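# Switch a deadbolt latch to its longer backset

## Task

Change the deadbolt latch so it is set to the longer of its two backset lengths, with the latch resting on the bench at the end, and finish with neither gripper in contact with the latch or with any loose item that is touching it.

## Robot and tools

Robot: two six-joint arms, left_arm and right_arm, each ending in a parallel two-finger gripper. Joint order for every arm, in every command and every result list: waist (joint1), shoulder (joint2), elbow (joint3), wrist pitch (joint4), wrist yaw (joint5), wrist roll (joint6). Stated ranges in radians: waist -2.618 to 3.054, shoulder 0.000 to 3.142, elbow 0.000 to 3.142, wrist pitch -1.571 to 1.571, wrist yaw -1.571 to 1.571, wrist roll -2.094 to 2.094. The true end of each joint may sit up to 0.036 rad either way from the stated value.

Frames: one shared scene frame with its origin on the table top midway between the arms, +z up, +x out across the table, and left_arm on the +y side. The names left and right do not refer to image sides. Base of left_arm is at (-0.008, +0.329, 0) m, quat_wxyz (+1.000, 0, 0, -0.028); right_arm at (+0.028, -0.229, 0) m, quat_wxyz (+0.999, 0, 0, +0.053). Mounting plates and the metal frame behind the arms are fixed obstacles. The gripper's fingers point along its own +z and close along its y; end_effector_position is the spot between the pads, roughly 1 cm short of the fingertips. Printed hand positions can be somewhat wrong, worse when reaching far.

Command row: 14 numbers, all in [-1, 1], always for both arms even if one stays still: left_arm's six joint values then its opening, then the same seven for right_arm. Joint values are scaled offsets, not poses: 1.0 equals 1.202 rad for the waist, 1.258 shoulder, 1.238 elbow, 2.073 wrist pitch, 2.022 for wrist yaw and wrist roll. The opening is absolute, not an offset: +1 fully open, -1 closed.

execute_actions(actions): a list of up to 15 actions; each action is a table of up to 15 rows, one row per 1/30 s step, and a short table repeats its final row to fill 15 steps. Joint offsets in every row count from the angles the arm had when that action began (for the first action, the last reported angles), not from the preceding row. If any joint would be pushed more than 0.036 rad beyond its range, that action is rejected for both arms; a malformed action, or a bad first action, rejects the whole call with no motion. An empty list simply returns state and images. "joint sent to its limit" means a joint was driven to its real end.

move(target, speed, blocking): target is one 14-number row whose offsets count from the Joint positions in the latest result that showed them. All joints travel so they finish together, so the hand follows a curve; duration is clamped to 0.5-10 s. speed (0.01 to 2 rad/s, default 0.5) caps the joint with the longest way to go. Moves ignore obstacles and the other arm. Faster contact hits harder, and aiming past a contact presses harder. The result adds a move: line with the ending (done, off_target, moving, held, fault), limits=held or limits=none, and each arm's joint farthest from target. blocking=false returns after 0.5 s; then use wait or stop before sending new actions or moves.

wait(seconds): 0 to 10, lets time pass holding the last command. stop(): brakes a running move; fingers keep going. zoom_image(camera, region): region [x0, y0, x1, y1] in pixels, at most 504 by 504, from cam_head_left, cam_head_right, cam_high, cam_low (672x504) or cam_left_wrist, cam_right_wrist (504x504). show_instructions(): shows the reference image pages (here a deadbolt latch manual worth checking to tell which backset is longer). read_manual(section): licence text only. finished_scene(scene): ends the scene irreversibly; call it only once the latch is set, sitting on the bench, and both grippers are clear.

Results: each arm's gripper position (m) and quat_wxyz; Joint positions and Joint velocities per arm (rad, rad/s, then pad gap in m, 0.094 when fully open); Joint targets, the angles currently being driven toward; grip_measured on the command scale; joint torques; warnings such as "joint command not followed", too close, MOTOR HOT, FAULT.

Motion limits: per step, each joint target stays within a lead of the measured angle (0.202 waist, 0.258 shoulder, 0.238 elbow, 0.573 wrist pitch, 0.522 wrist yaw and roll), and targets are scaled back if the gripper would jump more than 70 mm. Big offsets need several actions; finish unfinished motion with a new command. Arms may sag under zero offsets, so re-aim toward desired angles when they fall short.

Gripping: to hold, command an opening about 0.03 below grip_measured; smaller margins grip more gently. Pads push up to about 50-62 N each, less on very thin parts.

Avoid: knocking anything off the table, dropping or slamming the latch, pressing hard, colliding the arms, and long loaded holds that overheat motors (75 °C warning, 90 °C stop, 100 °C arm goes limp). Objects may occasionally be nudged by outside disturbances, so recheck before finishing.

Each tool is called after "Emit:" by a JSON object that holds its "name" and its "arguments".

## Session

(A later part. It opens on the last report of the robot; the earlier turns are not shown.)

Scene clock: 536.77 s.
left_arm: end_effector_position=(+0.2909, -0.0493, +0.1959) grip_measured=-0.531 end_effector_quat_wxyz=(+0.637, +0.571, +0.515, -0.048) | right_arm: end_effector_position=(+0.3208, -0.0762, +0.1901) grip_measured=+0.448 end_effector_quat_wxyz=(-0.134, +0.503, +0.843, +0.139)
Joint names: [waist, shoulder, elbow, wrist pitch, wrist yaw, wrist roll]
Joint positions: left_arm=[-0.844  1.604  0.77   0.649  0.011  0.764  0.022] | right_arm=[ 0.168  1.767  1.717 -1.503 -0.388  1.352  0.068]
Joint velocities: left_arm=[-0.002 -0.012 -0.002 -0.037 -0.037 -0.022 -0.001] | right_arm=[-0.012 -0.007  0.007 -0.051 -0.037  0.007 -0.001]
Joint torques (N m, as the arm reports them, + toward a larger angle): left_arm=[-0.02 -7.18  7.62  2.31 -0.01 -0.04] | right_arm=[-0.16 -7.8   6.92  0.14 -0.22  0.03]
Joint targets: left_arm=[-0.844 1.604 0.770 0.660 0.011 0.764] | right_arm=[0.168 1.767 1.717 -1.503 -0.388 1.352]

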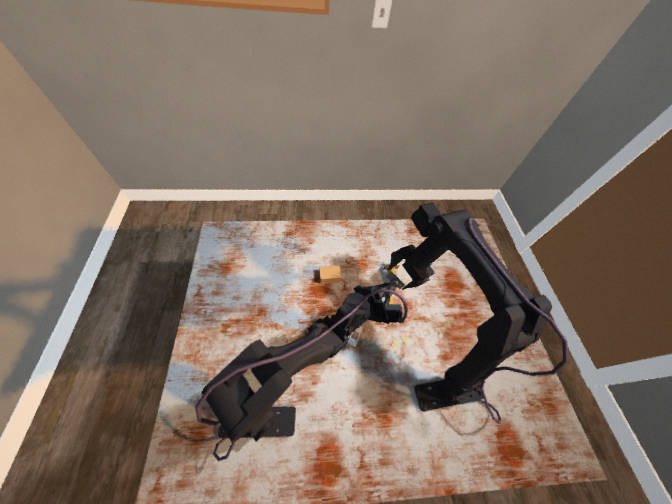

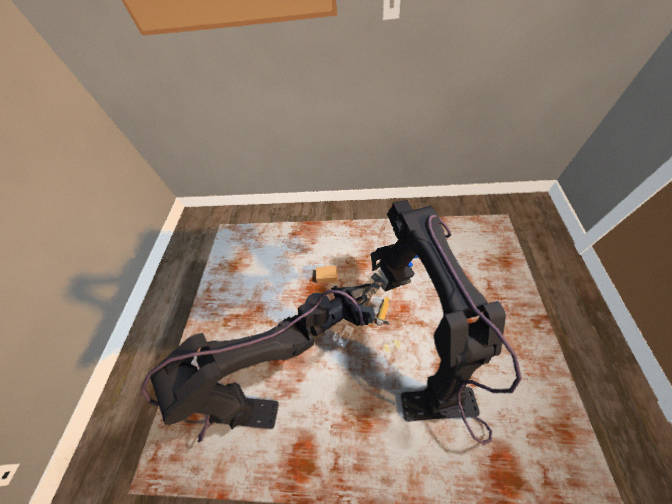

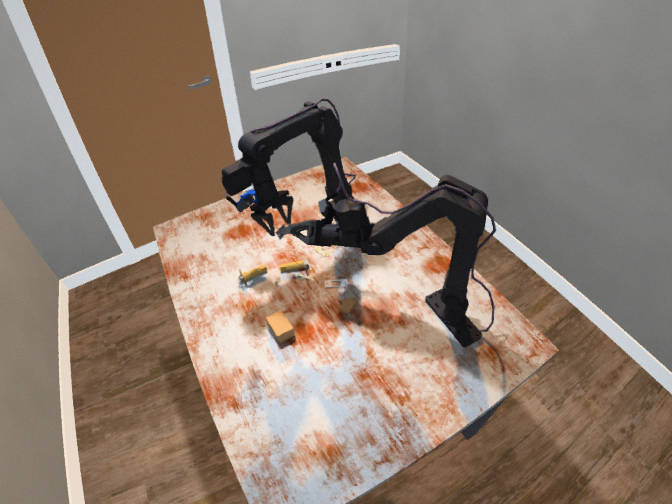

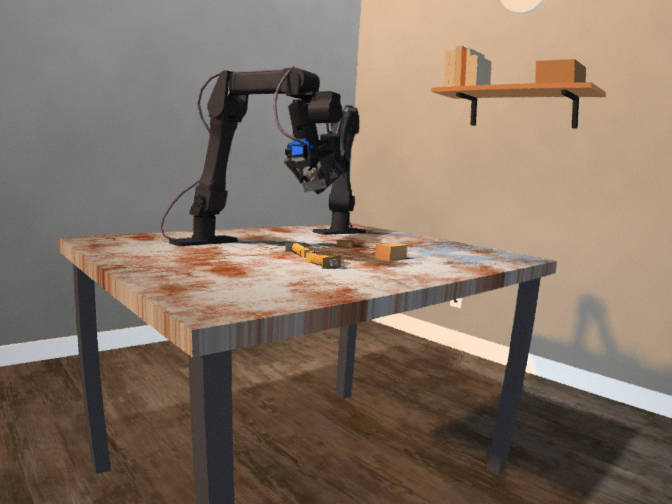

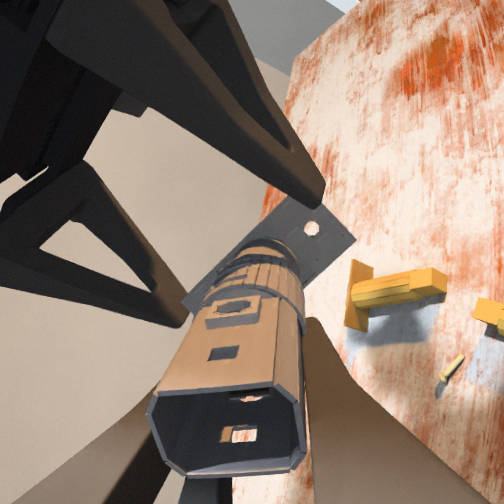

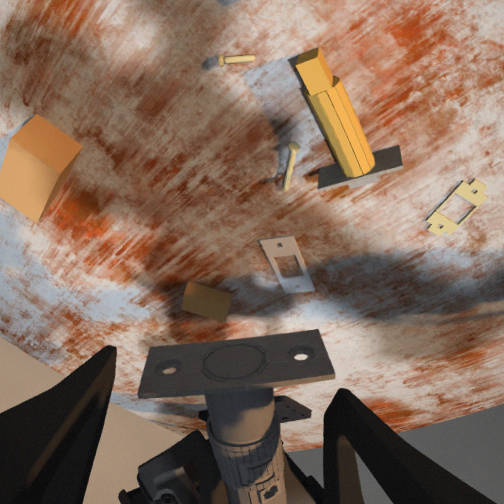

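Emit:
{"name": "execute_actions", "arguments": {"actions": [[[0,0,0.015,0,0,0,-0.75,0,0.035,-0.055,0.04,0,0,0.55]],[[0,0,0,0,0,0,-0.75,0,0,0,0,0,0,0.55]]]}}

Scene clock: 542.80 s.
left_arm: end_effector_position=(+0.2903, -0.0485, +0.1911) grip_measured=-0.531 end_effector_quat_wxyz=(+0.630, +0.576, +0.519, -0.047) | right_arm: end_effector_position=(+0.3300, -0.0736, +0.1667) grip_measured=+0.548 end_effector_quat_wxyz=(-0.139, +0.504, +0.842, +0.134)
Joint names: [waist, shoulder, elbow, wrist pitch, wrist yaw, wrist roll]
Joint positions: left_arm=[-0.844  1.604  0.77   0.629  0.011  0.764  0.022] | right_arm=[ 0.168  1.804  1.669 -1.432 -0.388  1.352  0.073]
Joint velocities: left_arm=[-0.002 -0.002 -0.007 -0.022 -0.007  0.037  0.001] | right_arm=[-0.017 -0.012 -0.007 -0.022 -0.022  0.037 -0.001]
Joint torques (N m, as the arm reports them, + toward a larger angle): left_arm=[-0.04 -7.19  7.58  2.27 -0.02 -0.04] | right_arm=[-0.03 -8.28  6.79  0.15 -0.21  0.03]
Joint targets: left_arm=[-0.844 1.604 0.770 0.637 0.011 0.764] | right_arm=[0.168 1.804 1.669 -1.432 -0.388 1.352]

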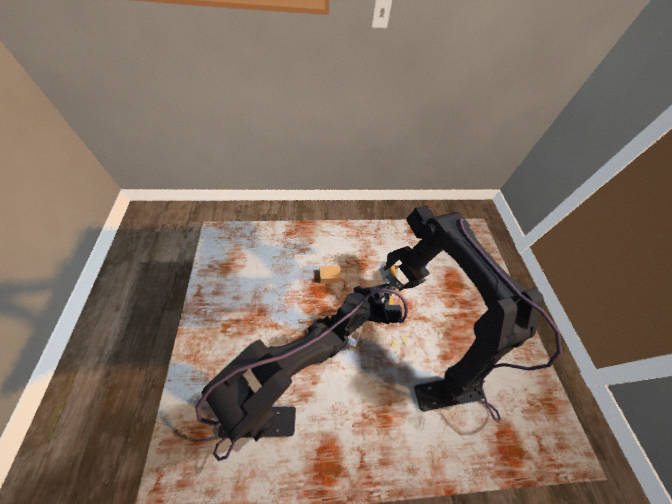

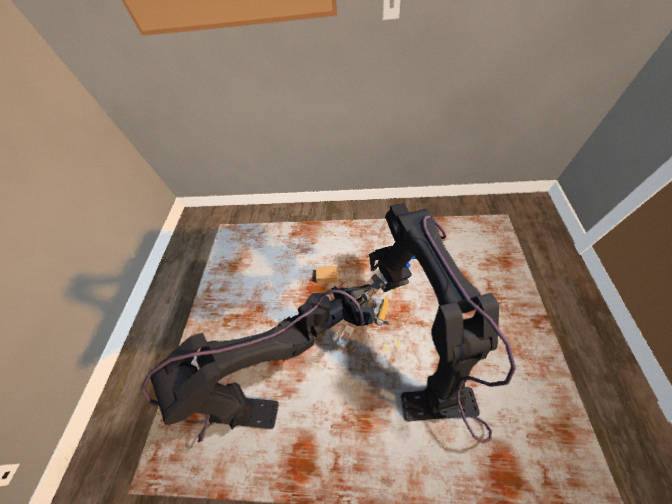

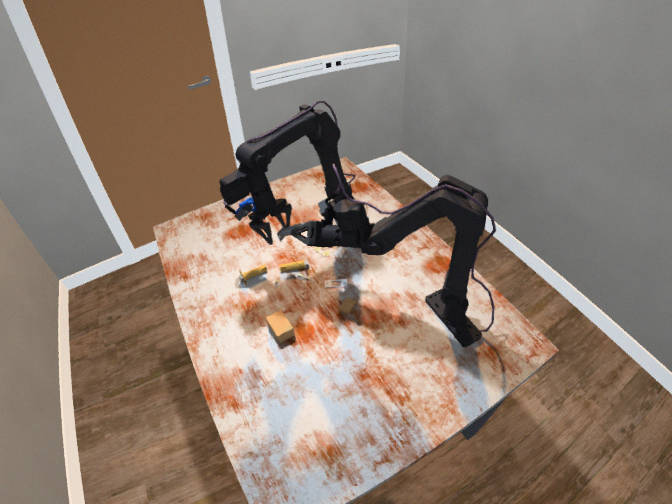

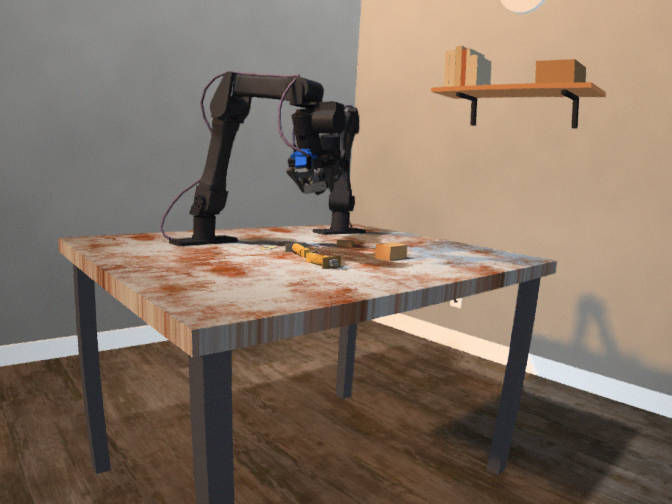

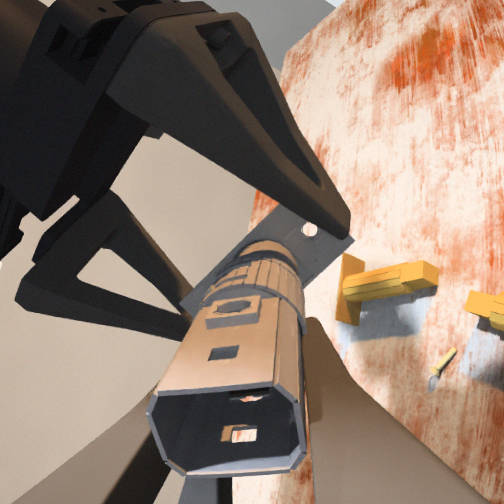

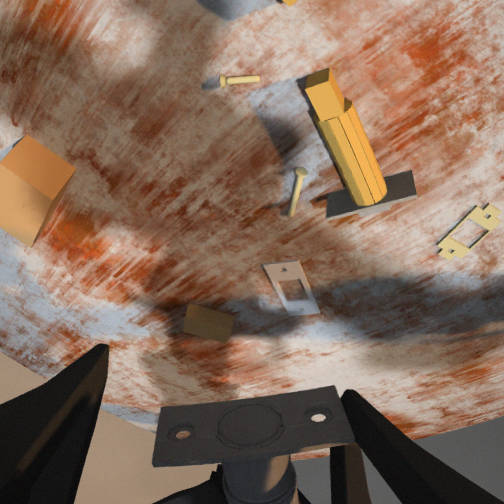

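Emit:
{"name": "execute_actions", "arguments": {"actions": [[[0,0,0,0,0,0,-0.75,0.008,-0.04,-0.055,0,0,0,0.6]],[[0,0,0,0,0,0,-0.75,0,0,0,0,0,0,0.6]]]}}

Scene clock: 550.23 s.
left_arm: end_effector_position=(+0.2896, -0.0476, +0.1857) grip_measured=-0.531 end_effector_quat_wxyz=(+0.621, +0.581, +0.524, -0.047) | right_arm: end_effector_position=(+0.3211, -0.0761, +0.1656) grip_measured=+0.598 end_effector_quat_wxyz=(-0.141, +0.504, +0.842, +0.132)
Joint names: [waist, shoulder, elbow, wrist pitch, wrist yaw, wrist roll]
Joint positions: left_arm=[-0.844  1.604  0.77   0.607  0.011  0.764  0.022] | right_arm=[ 0.168  1.773  1.627 -1.427 -0.388  1.352  0.075]
Joint velocities: left_arm=[ 0.007 -0.012 -0.017  0.022  0.007  0.022  0.001] | right_arm=[-0.002 -0.002 -0.012 -0.022  0.007  0.037 -0.001]
Joint torques (N m, as the arm reports them, + toward a larger angle): left_arm=[-0.01 -7.12  7.64  2.25 -0.01 -0.03] | right_arm=[ 0.05 -7.98  6.81  0.15 -0.19  0.01]
Joint targets: left_arm=[-0.844 1.604 0.770 0.618 0.011 0.764] | right_arm=[0.168 1.773 1.627 -1.427 -0.388 1.352]

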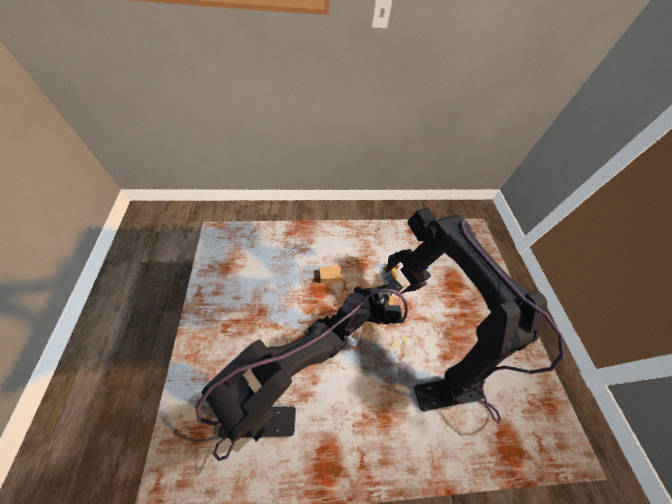

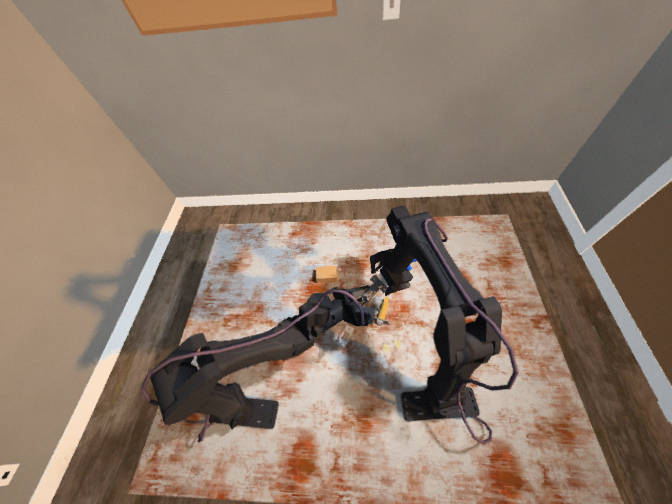

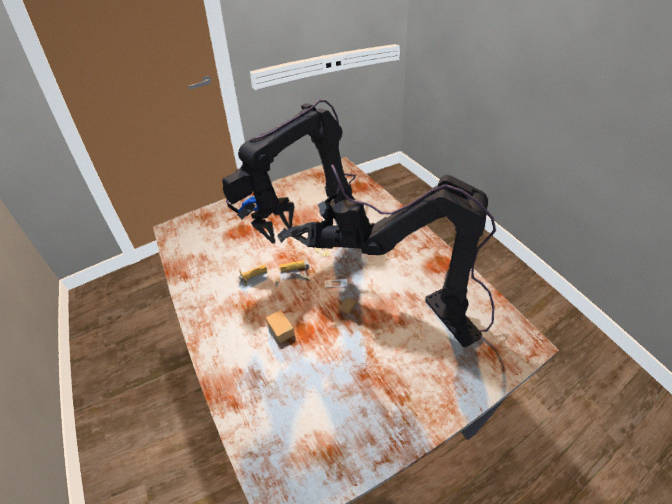

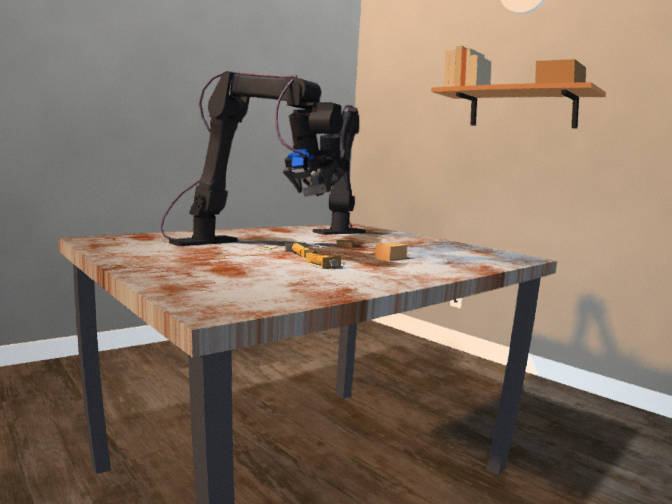

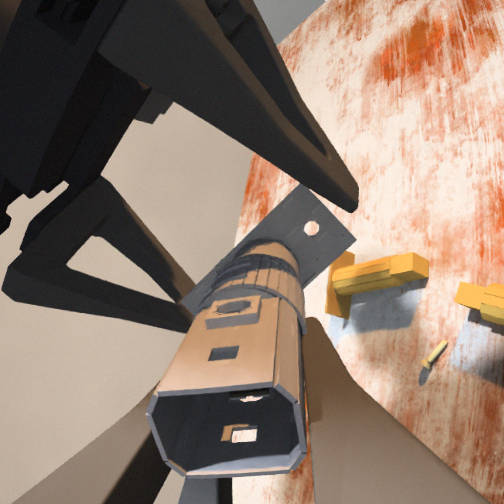

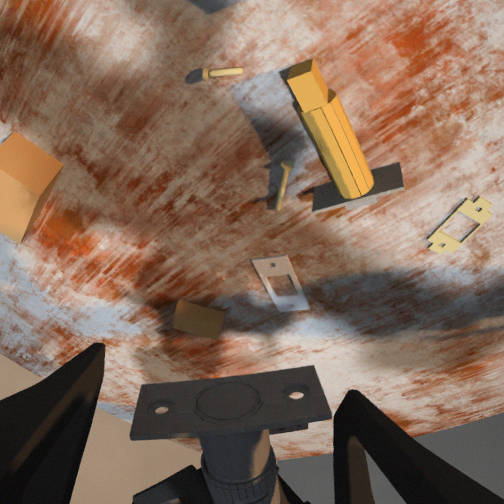

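Emit:
{"name": "execute_actions", "arguments": {"actions": []}}

Scene clock: 569.60 s.
left_arm: end_effector_position=(+0.2896, -0.0476, +0.1856) grip_measured=-0.531 end_effector_quat_wxyz=(+0.621, +0.581, +0.524, -0.047) | right_arm: end_effector_position=(+0.3211, -0.0761, +0.1656) grip_measured=+0.598 end_effector_quat_wxyz=(-0.141, +0.504, +0.842, +0.132)
Joint names: [waist, shoulder, elbow, wrist pitch, wrist yaw, wrist roll]
Joint positions: left_arm=[-0.844  1.604  0.77   0.606  0.011  0.764  0.022] | right_arm=[ 0.168  1.773  1.627 -1.427 -0.388  1.352  0.075]
Joint velocities: left_arm=[-0.007 -0.017 -0.007 -0.051  0.007 -0.007  0.   ] | right_arm=[-0.007 -0.012  0.002 -0.095  0.037 -0.007  0.   ]
Joint torques (N m, as the arm reports them, + toward a larger angle): left_arm=[-0.04 -7.16  7.64  2.29 -0.01 -0.04] | right_arm=[ 0.03 -8.1   6.97  0.13 -0.15  0.  ]
Joint targets: left_arm=[-0.844 1.604 0.770 0.618 0.011 0.764] | right_arm=[0.168 1.773 1.627 -1.427 -0.388 1.352]

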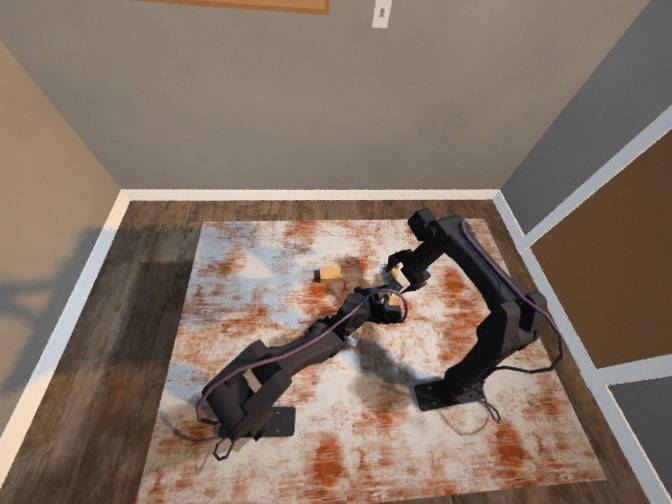

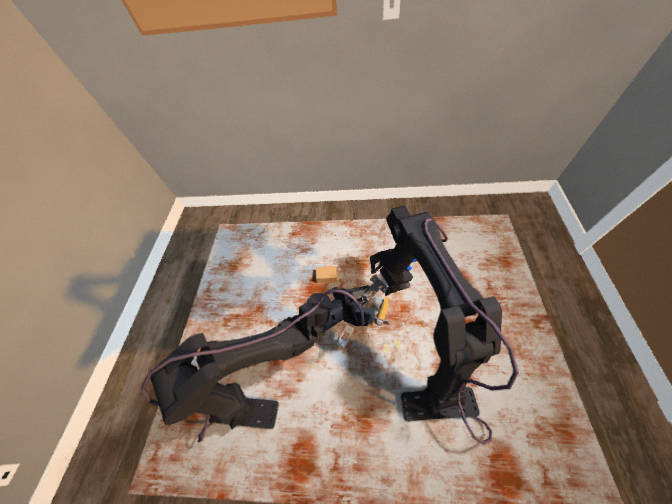

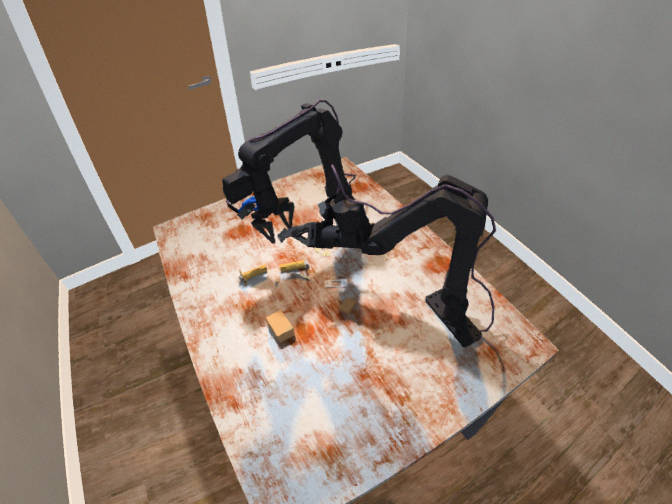

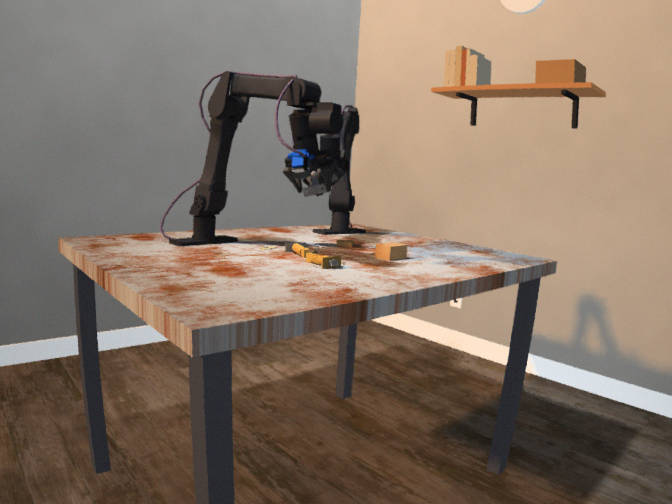

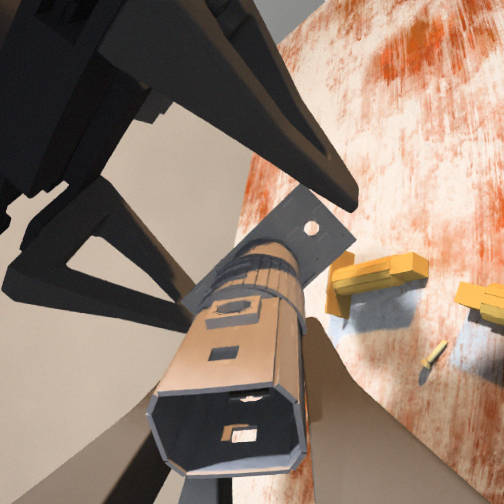

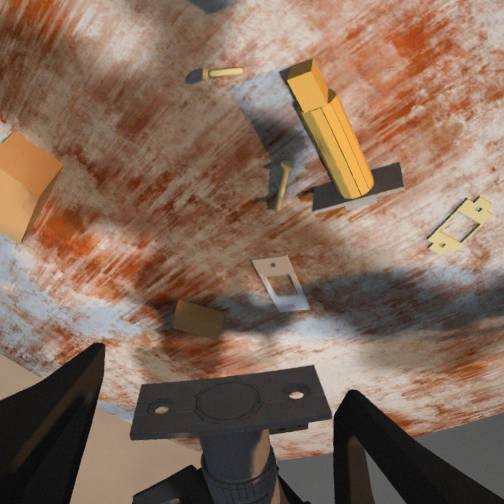

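Emit:
{"name": "move", "arguments": {"target": [0,0,0,0.02,0,0,-0.75,0.025,0,0,0,0,0,0.35], "speed": 0.1}}

Scene clock: 580.27 s.
left_arm: end_effector_position=(+0.2899, -0.0481, +0.1884) grip_measured=-0.531 end_effector_quat_wxyz=(+0.625, +0.578, +0.522, -0.047) | right_arm: end_effector_position=(+0.3178, -0.0700, +0.1656) grip_measured=+0.352 end_effector_quat_wxyz=(-0.142, +0.496, +0.847, +0.130)
Joint names: [waist, shoulder, elbow, wrist pitch, wrist yaw, wrist roll]
Joint positions: left_arm=[-0.844  1.604  0.77   0.618  0.011  0.764  0.022] | right_arm=[ 0.189  1.773  1.627 -1.427 -0.388  1.352  0.064]
Joint velocities: left_arm=[ 0.022  0.027  0.002 -0.007  0.007  0.022  0.   ] | right_arm=[ 0.002  0.002  0.007  0.022  0.022  0.007 -0.   ]
Joint torques (N m, as the arm reports them, + toward a larger angle): left_arm=[-0.02 -7.11  7.65  2.43 -0.01 -0.05] | right_arm=[ 0.62 -8.    6.95  0.12 -0.18  0.04]
Joint targets: left_arm=[-0.844 1.604 0.770 0.648 0.011 0.764] | right_arm=[0.198 1.773 1.627 -1.427 -0.388 1.352]
move: off_target (left_arm); limits=none; left_arm: farthest joint: the wrist pitch, 0.030 radians from its target (0.041 radians at the start); right_arm: farthest joint: the waist, 0.009 radians from its target (0.030 radians at the start)

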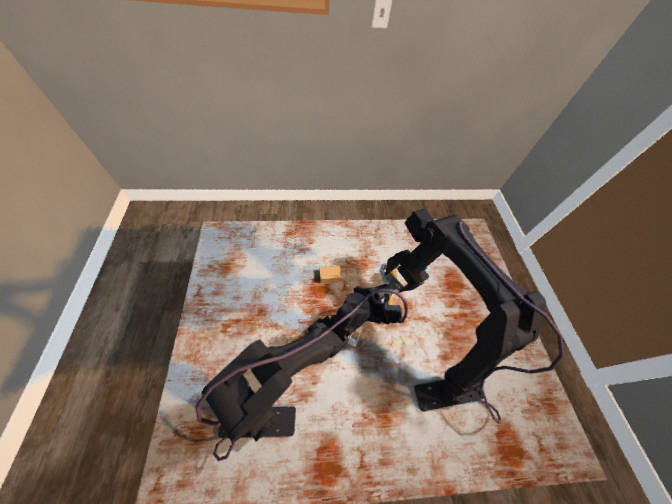

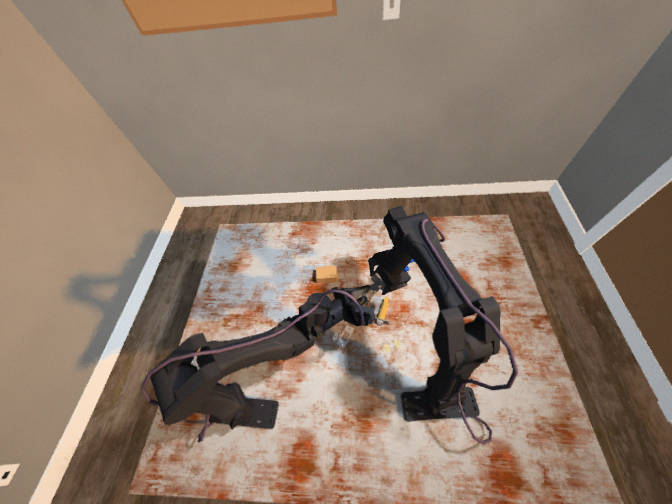

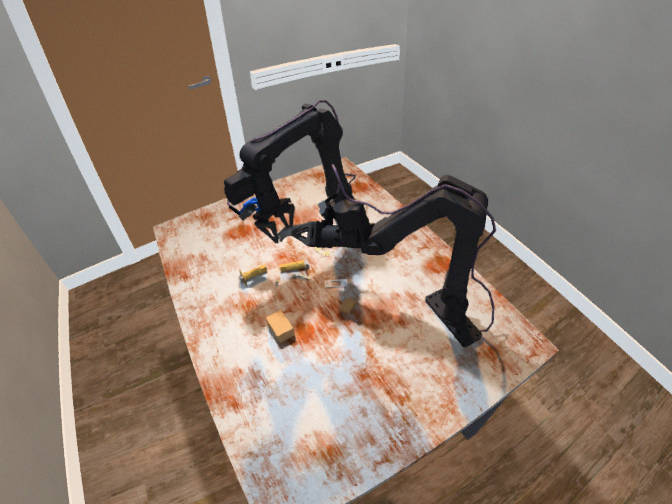

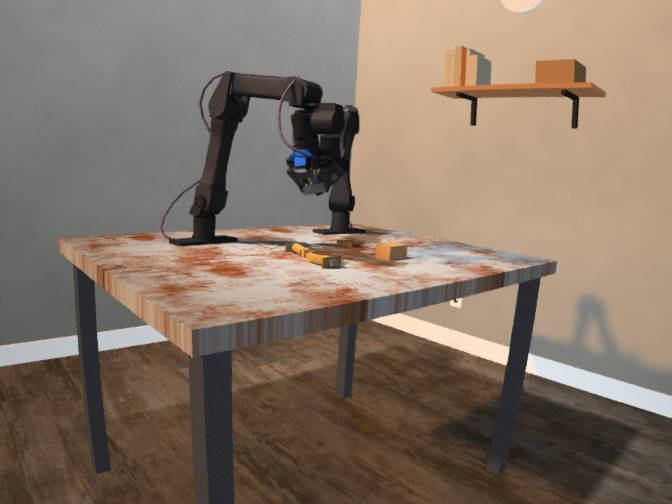

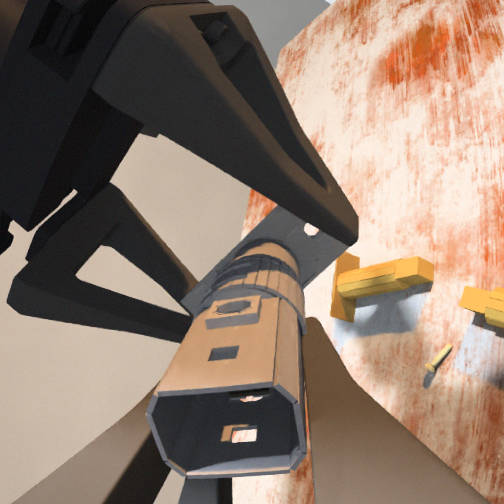

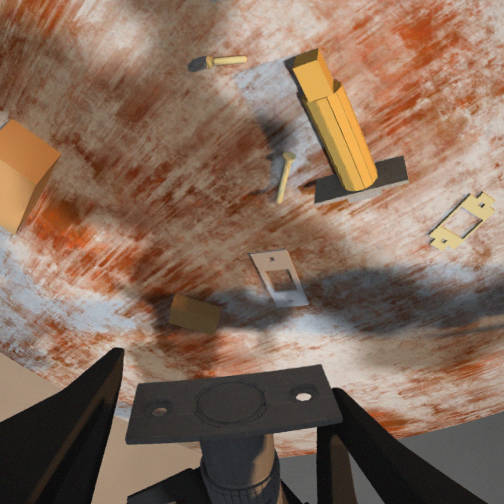

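Emit:
{"name": "move", "arguments": {"target": [0,0,0,0.02,0,0,-0.75,0,0,0,0,0,-0.08,0.7], "speed": 0.2}}

Emit:
{"name": "zoom_image", "arguments": {"camera": "cam_right_wrist", "region": [0,250,504,504]}}

Emit:
{"name": "zoom_image", "arguments": {"camera": "cam_left_wrist", "region": [0,100,504,404]}}

Scene clock: 607.00 s.
left_arm: end_effector_position=(+0.2903, -0.0485, +0.1912) grip_measured=-0.531 end_effector_quat_wxyz=(+0.630, +0.576, +0.519, -0.047) | right_arm: end_effector_position=(+0.3178, -0.0700, +0.1656) grip_measured=+0.698 end_effector_quat_wxyz=(-0.132, +0.431, +0.882, +0.140)
Joint names: [waist, shoulder, elbow, wrist pitch, wrist yaw, wrist roll]
Joint positions: left_arm=[-0.844  1.604  0.77   0.629  0.011  0.764  0.022] | right_arm=[ 0.189  1.773  1.627 -1.427 -0.388  1.203  0.08 ]
Joint velocities: left_arm=[-0.007 -0.007  0.017 -0.007  0.022  0.022 -0.001] | right_arm=[ 0.002 -0.002  0.007 -0.007 -0.022 -0.007 -0.001]
Joint torques (N m, as the arm reports them, + toward a larger angle): left_arm=[-0.02 -7.15  7.68  2.48 -0.02 -0.05] | right_arm=[-0.15 -8.01  7.06  0.16 -0.2  -0.1 ]
Joint targets: left_arm=[-0.844 1.604 0.770 0.659 0.011 0.764] | right_arm=[0.189 1.773 1.627 -1.427 -0.388 1.190]
move: off_target (left_arm); limits=none; left_arm: farthest joint: the wrist pitch, 0.030 radians from its target (0.041 radians at the start); right_arm: farthest joint: the wrist roll, 0.013 radians from its target (0.162 radians at the start)

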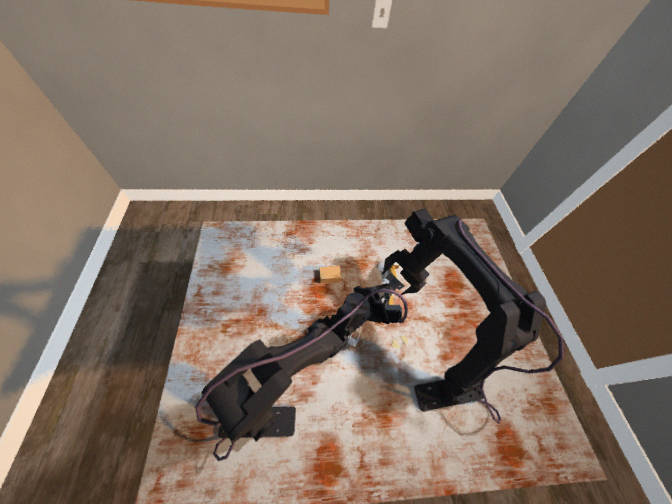

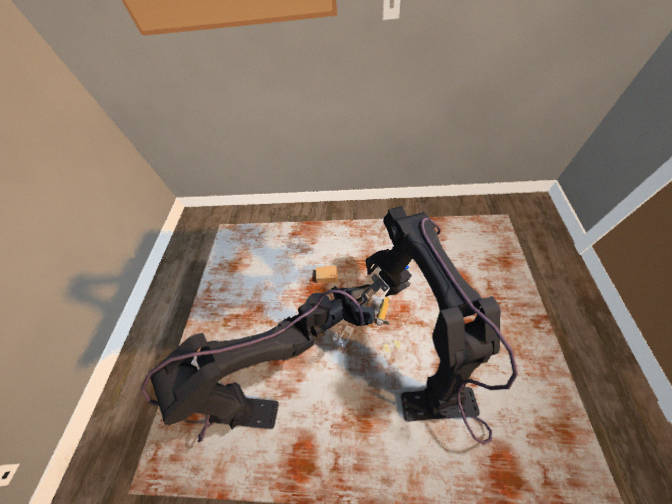

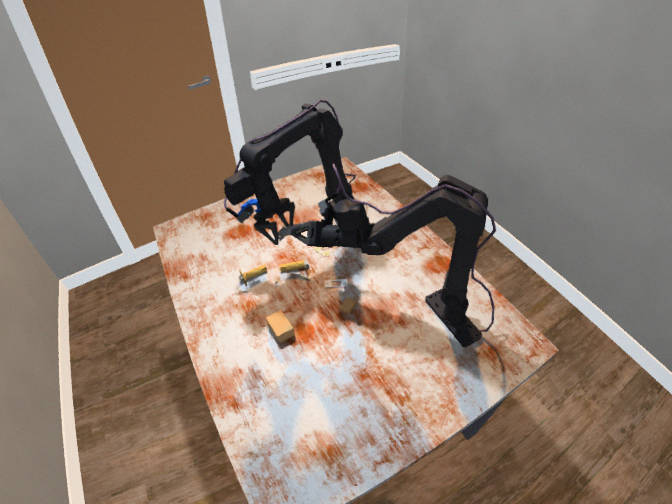

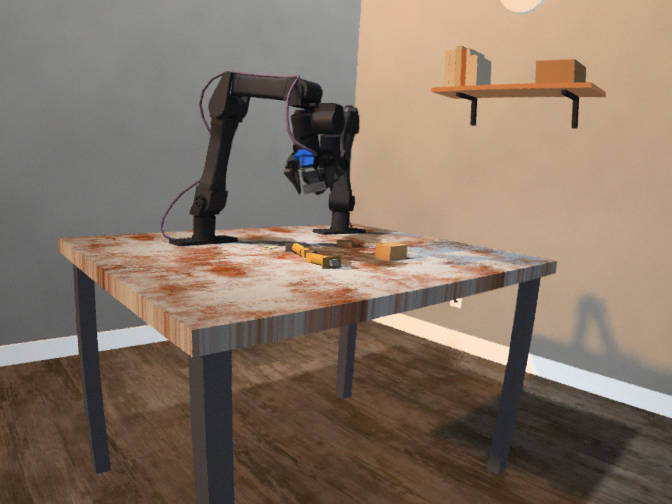

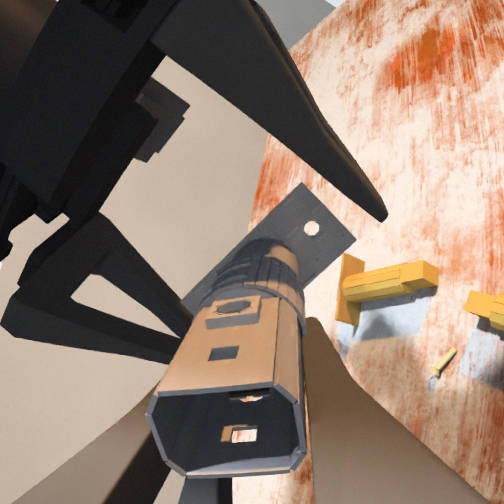

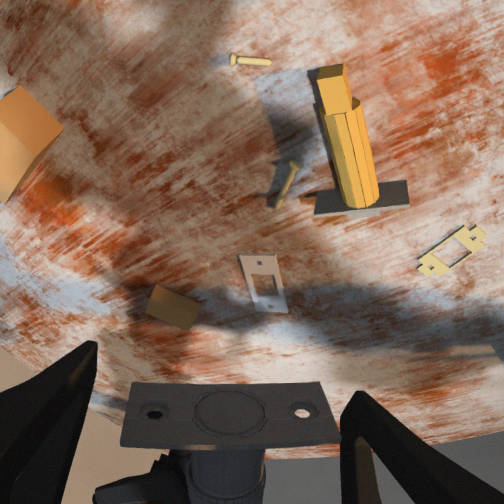

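Region (0, 250, 504, 504) of cam_right_wrist's 504x504 image, scaled by 1.000; it fills the top 254 rows of this view, and the rest is white.

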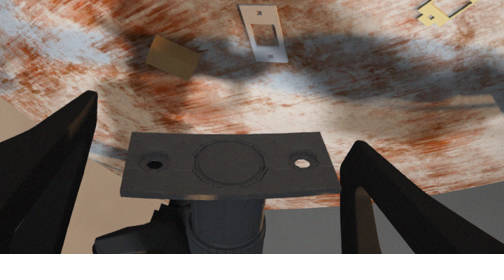

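Region (0, 100, 504, 404) of cam_left_wrist's 504x504 image, scaled by 1.000; it fills the top 304 rows of this view, and the rest is white.

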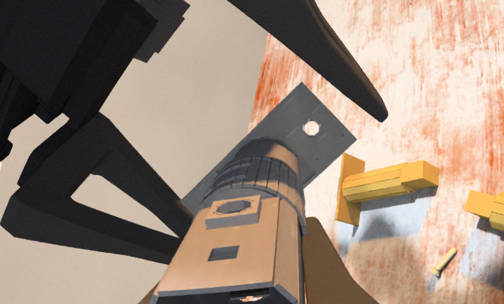

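Emit:
{"name": "move", "arguments": {"target": [0,0,0,0.015,0,0,-0.75,0,-0.02,-0.022,0,0,0,0.4], "speed": 0.1}}

Scene clock: 629.03 s.
left_arm: end_effector_position=(+0.2903, -0.0486, +0.1913) grip_measured=-0.531 end_effector_quat_wxyz=(+0.630, +0.576, +0.519, -0.047) | right_arm: end_effector_position=(+0.3178, -0.0700, +0.1656) grip_measured=+0.402 end_effector_quat_wxyz=(-0.132, +0.431, +0.882, +0.141)
Joint names: [waist, shoulder, elbow, wrist pitch, wrist yaw, wrist roll]
Joint positions: left_arm=[-0.844  1.604  0.77   0.63   0.011  0.764  0.022] | right_arm=[ 0.189  1.773  1.627 -1.427 -0.388  1.203  0.066]
Joint velocities: left_arm=[ 0.002 -0.002 -0.017  0.007 -0.051 -0.066 -0.001] | right_arm=[-0.002 -0.007 -0.007 -0.037 -0.037  0.022 -0.001]
Joint torques (N m, as the arm reports them, + toward a larger angle): left_arm=[-0.04 -7.16  7.65  2.46 -0.01 -0.03] | right_arm=[-0.08 -9.64  4.74  0.17 -0.22  0.02]
Joint targets: left_arm=[-0.844 1.604 0.770 0.660 0.011 0.764] | right_arm=[0.189 1.748 1.599 -1.427 -0.388 1.203]
move: off_target (left_arm, right_arm); limits=none; left_arm: farthest joint: the wrist pitch, 0.030 radians from its target (0.031 radians at the start); right_arm: farthest joint: the elbow, 0.027 radians from its target (0.027 radians at the start)

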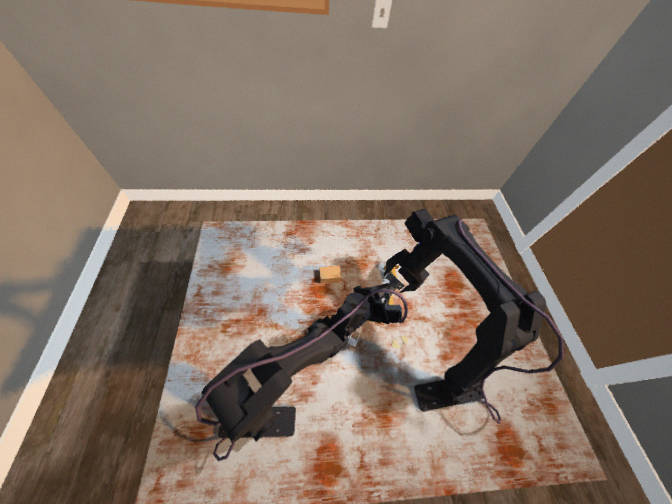

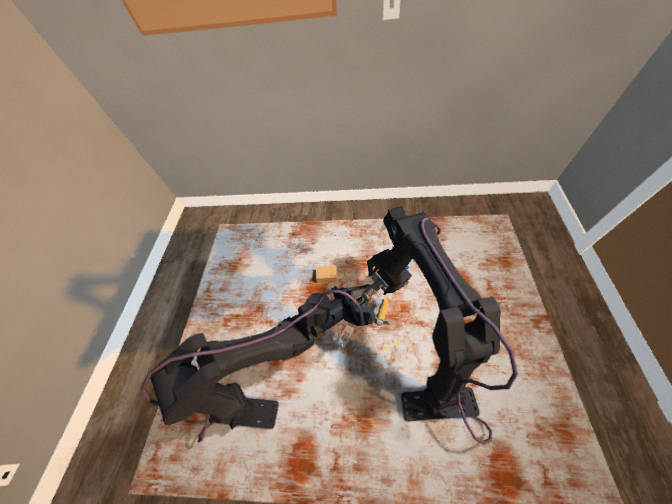

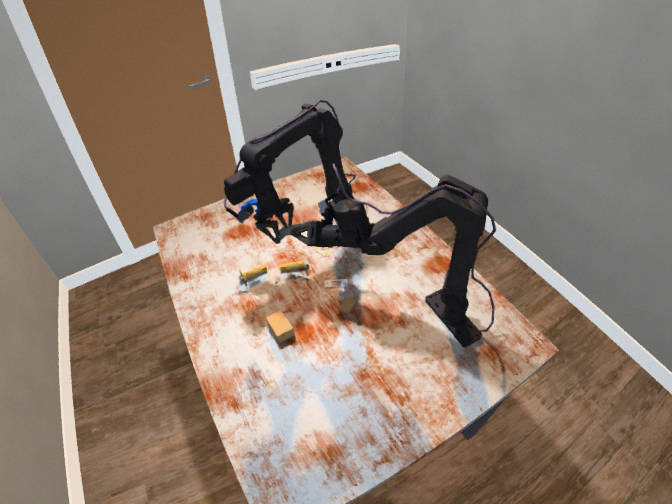

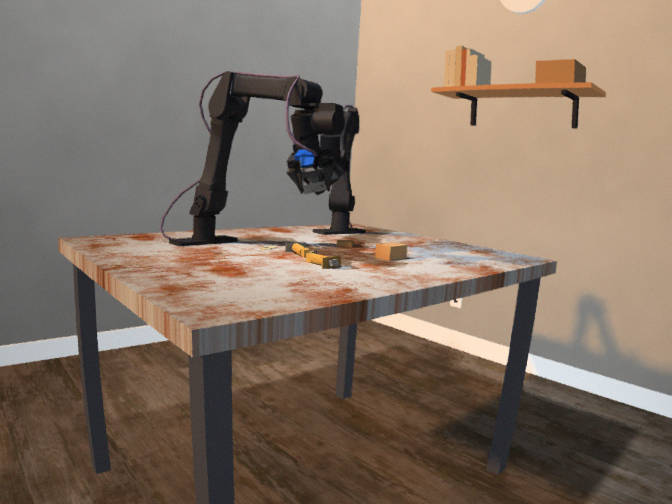

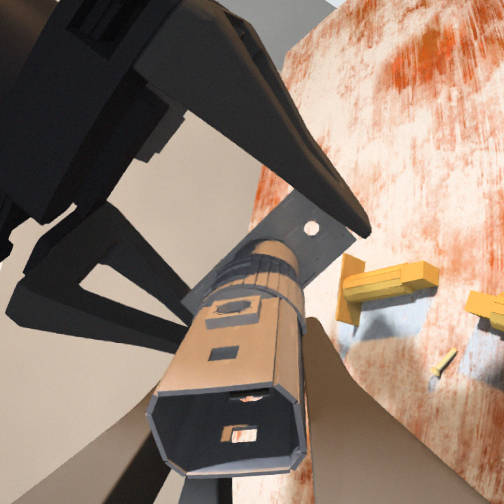

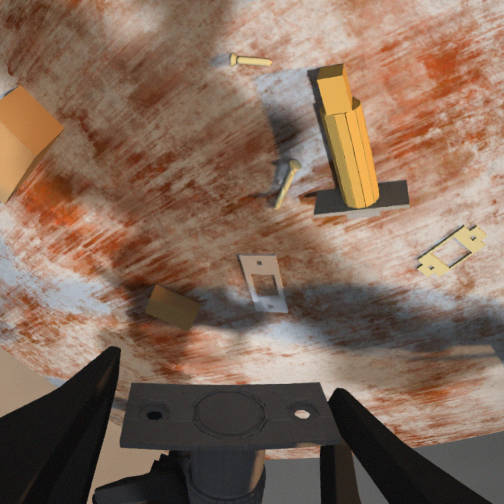

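Emit:
{"name": "move", "arguments": {"target": [0,0,0,0.015,0,0,-0.75,0,-0.03,-0.035,0,0,0,0.25], "speed": 0.1}}

Scene clock: 635.47 s.
left_arm: end_effector_position=(+0.2897, -0.0492, +0.1917) grip_measured=-0.531 end_effector_quat_wxyz=(+0.630, +0.576, +0.518, -0.049) | right_arm: end_effector_position=(+0.3151, -0.0708, +0.1672) grip_measured=+0.252 end_effector_quat_wxyz=(-0.130, +0.430, +0.882, +0.143)
Joint names: [waist, shoulder, elbow, wrist pitch, wrist yaw, wrist roll]
Joint positions: left_arm=[-0.844  1.604  0.77   0.631  0.016  0.764  0.022] | right_arm=[ 0.189  1.756  1.612 -1.422 -0.388  1.203  0.059]
Joint velocities: left_arm=[ 0.007 -0.002  0.027 -0.007 -0.066 -0.051 -0.   ] | right_arm=[-0.007 -0.012  0.012 -0.066  0.007 -0.051  0.   ]
Joint torques (N m, as the arm reports them, + toward a larger angle): left_arm=[-0.02 -7.17  7.63  2.48 -0.05 -0.05] | right_arm=[-0.13 -9.2   4.72  0.08 -0.21  0.03]
Joint targets: left_arm=[-0.844 1.604 0.770 0.661 0.011 0.764] | right_arm=[0.189 1.735 1.584 -1.427 -0.388 1.203]
move: off_target (left_arm, right_arm); limits=none; left_arm: farthest joint: the wrist pitch, 0.030 radians from its target (0.031 radians at the start); right_arm: farthest joint: the elbow, 0.029 radians from its target (0.043 radians at the start)

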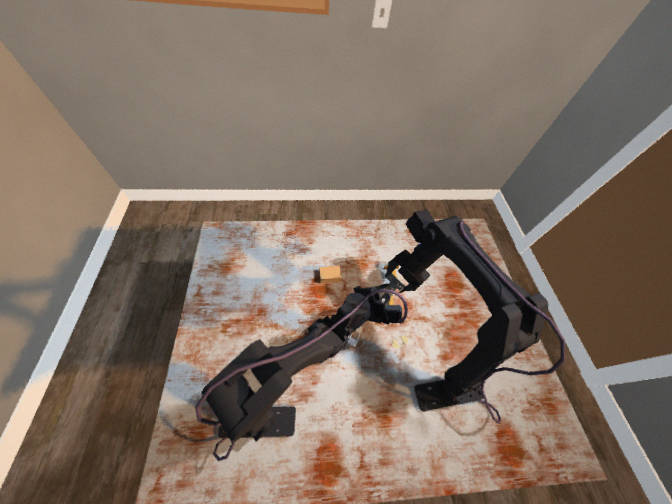

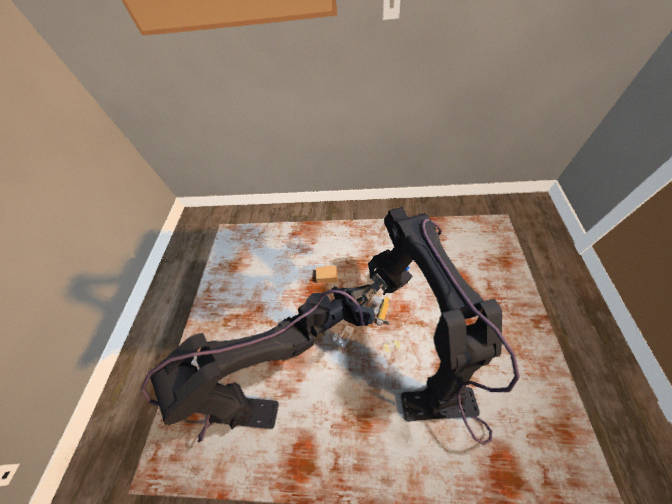

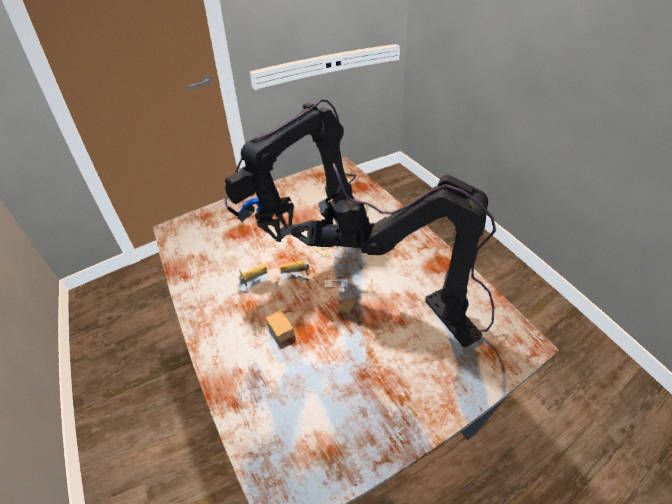

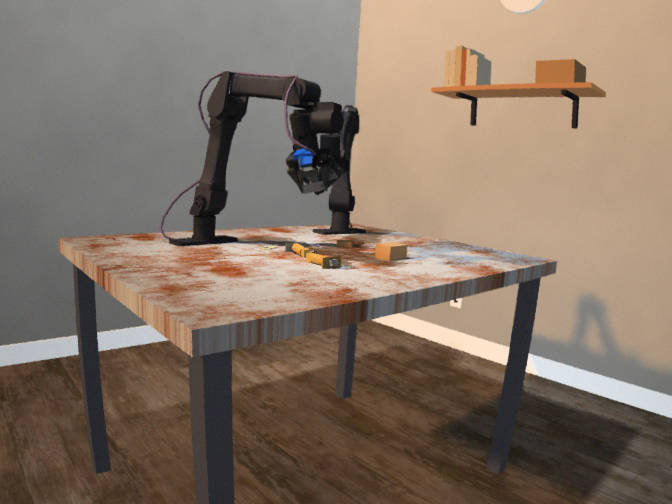

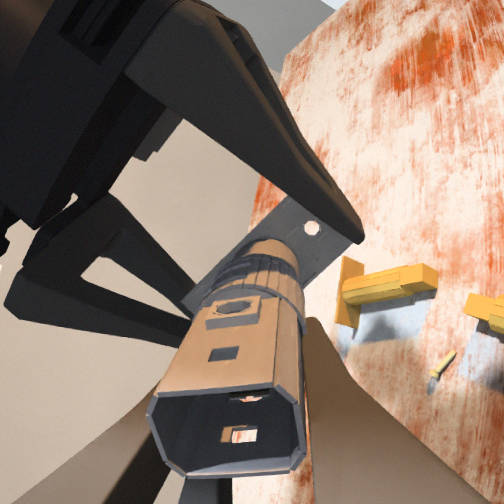

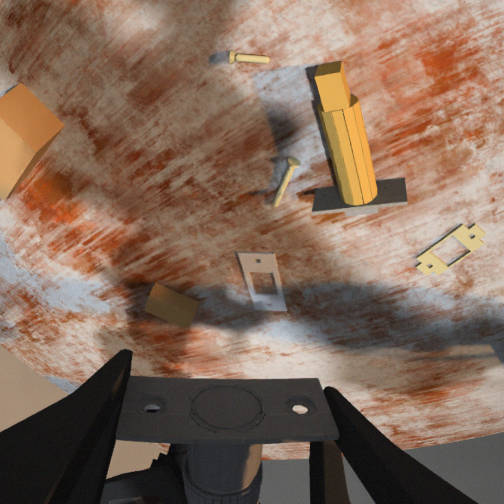

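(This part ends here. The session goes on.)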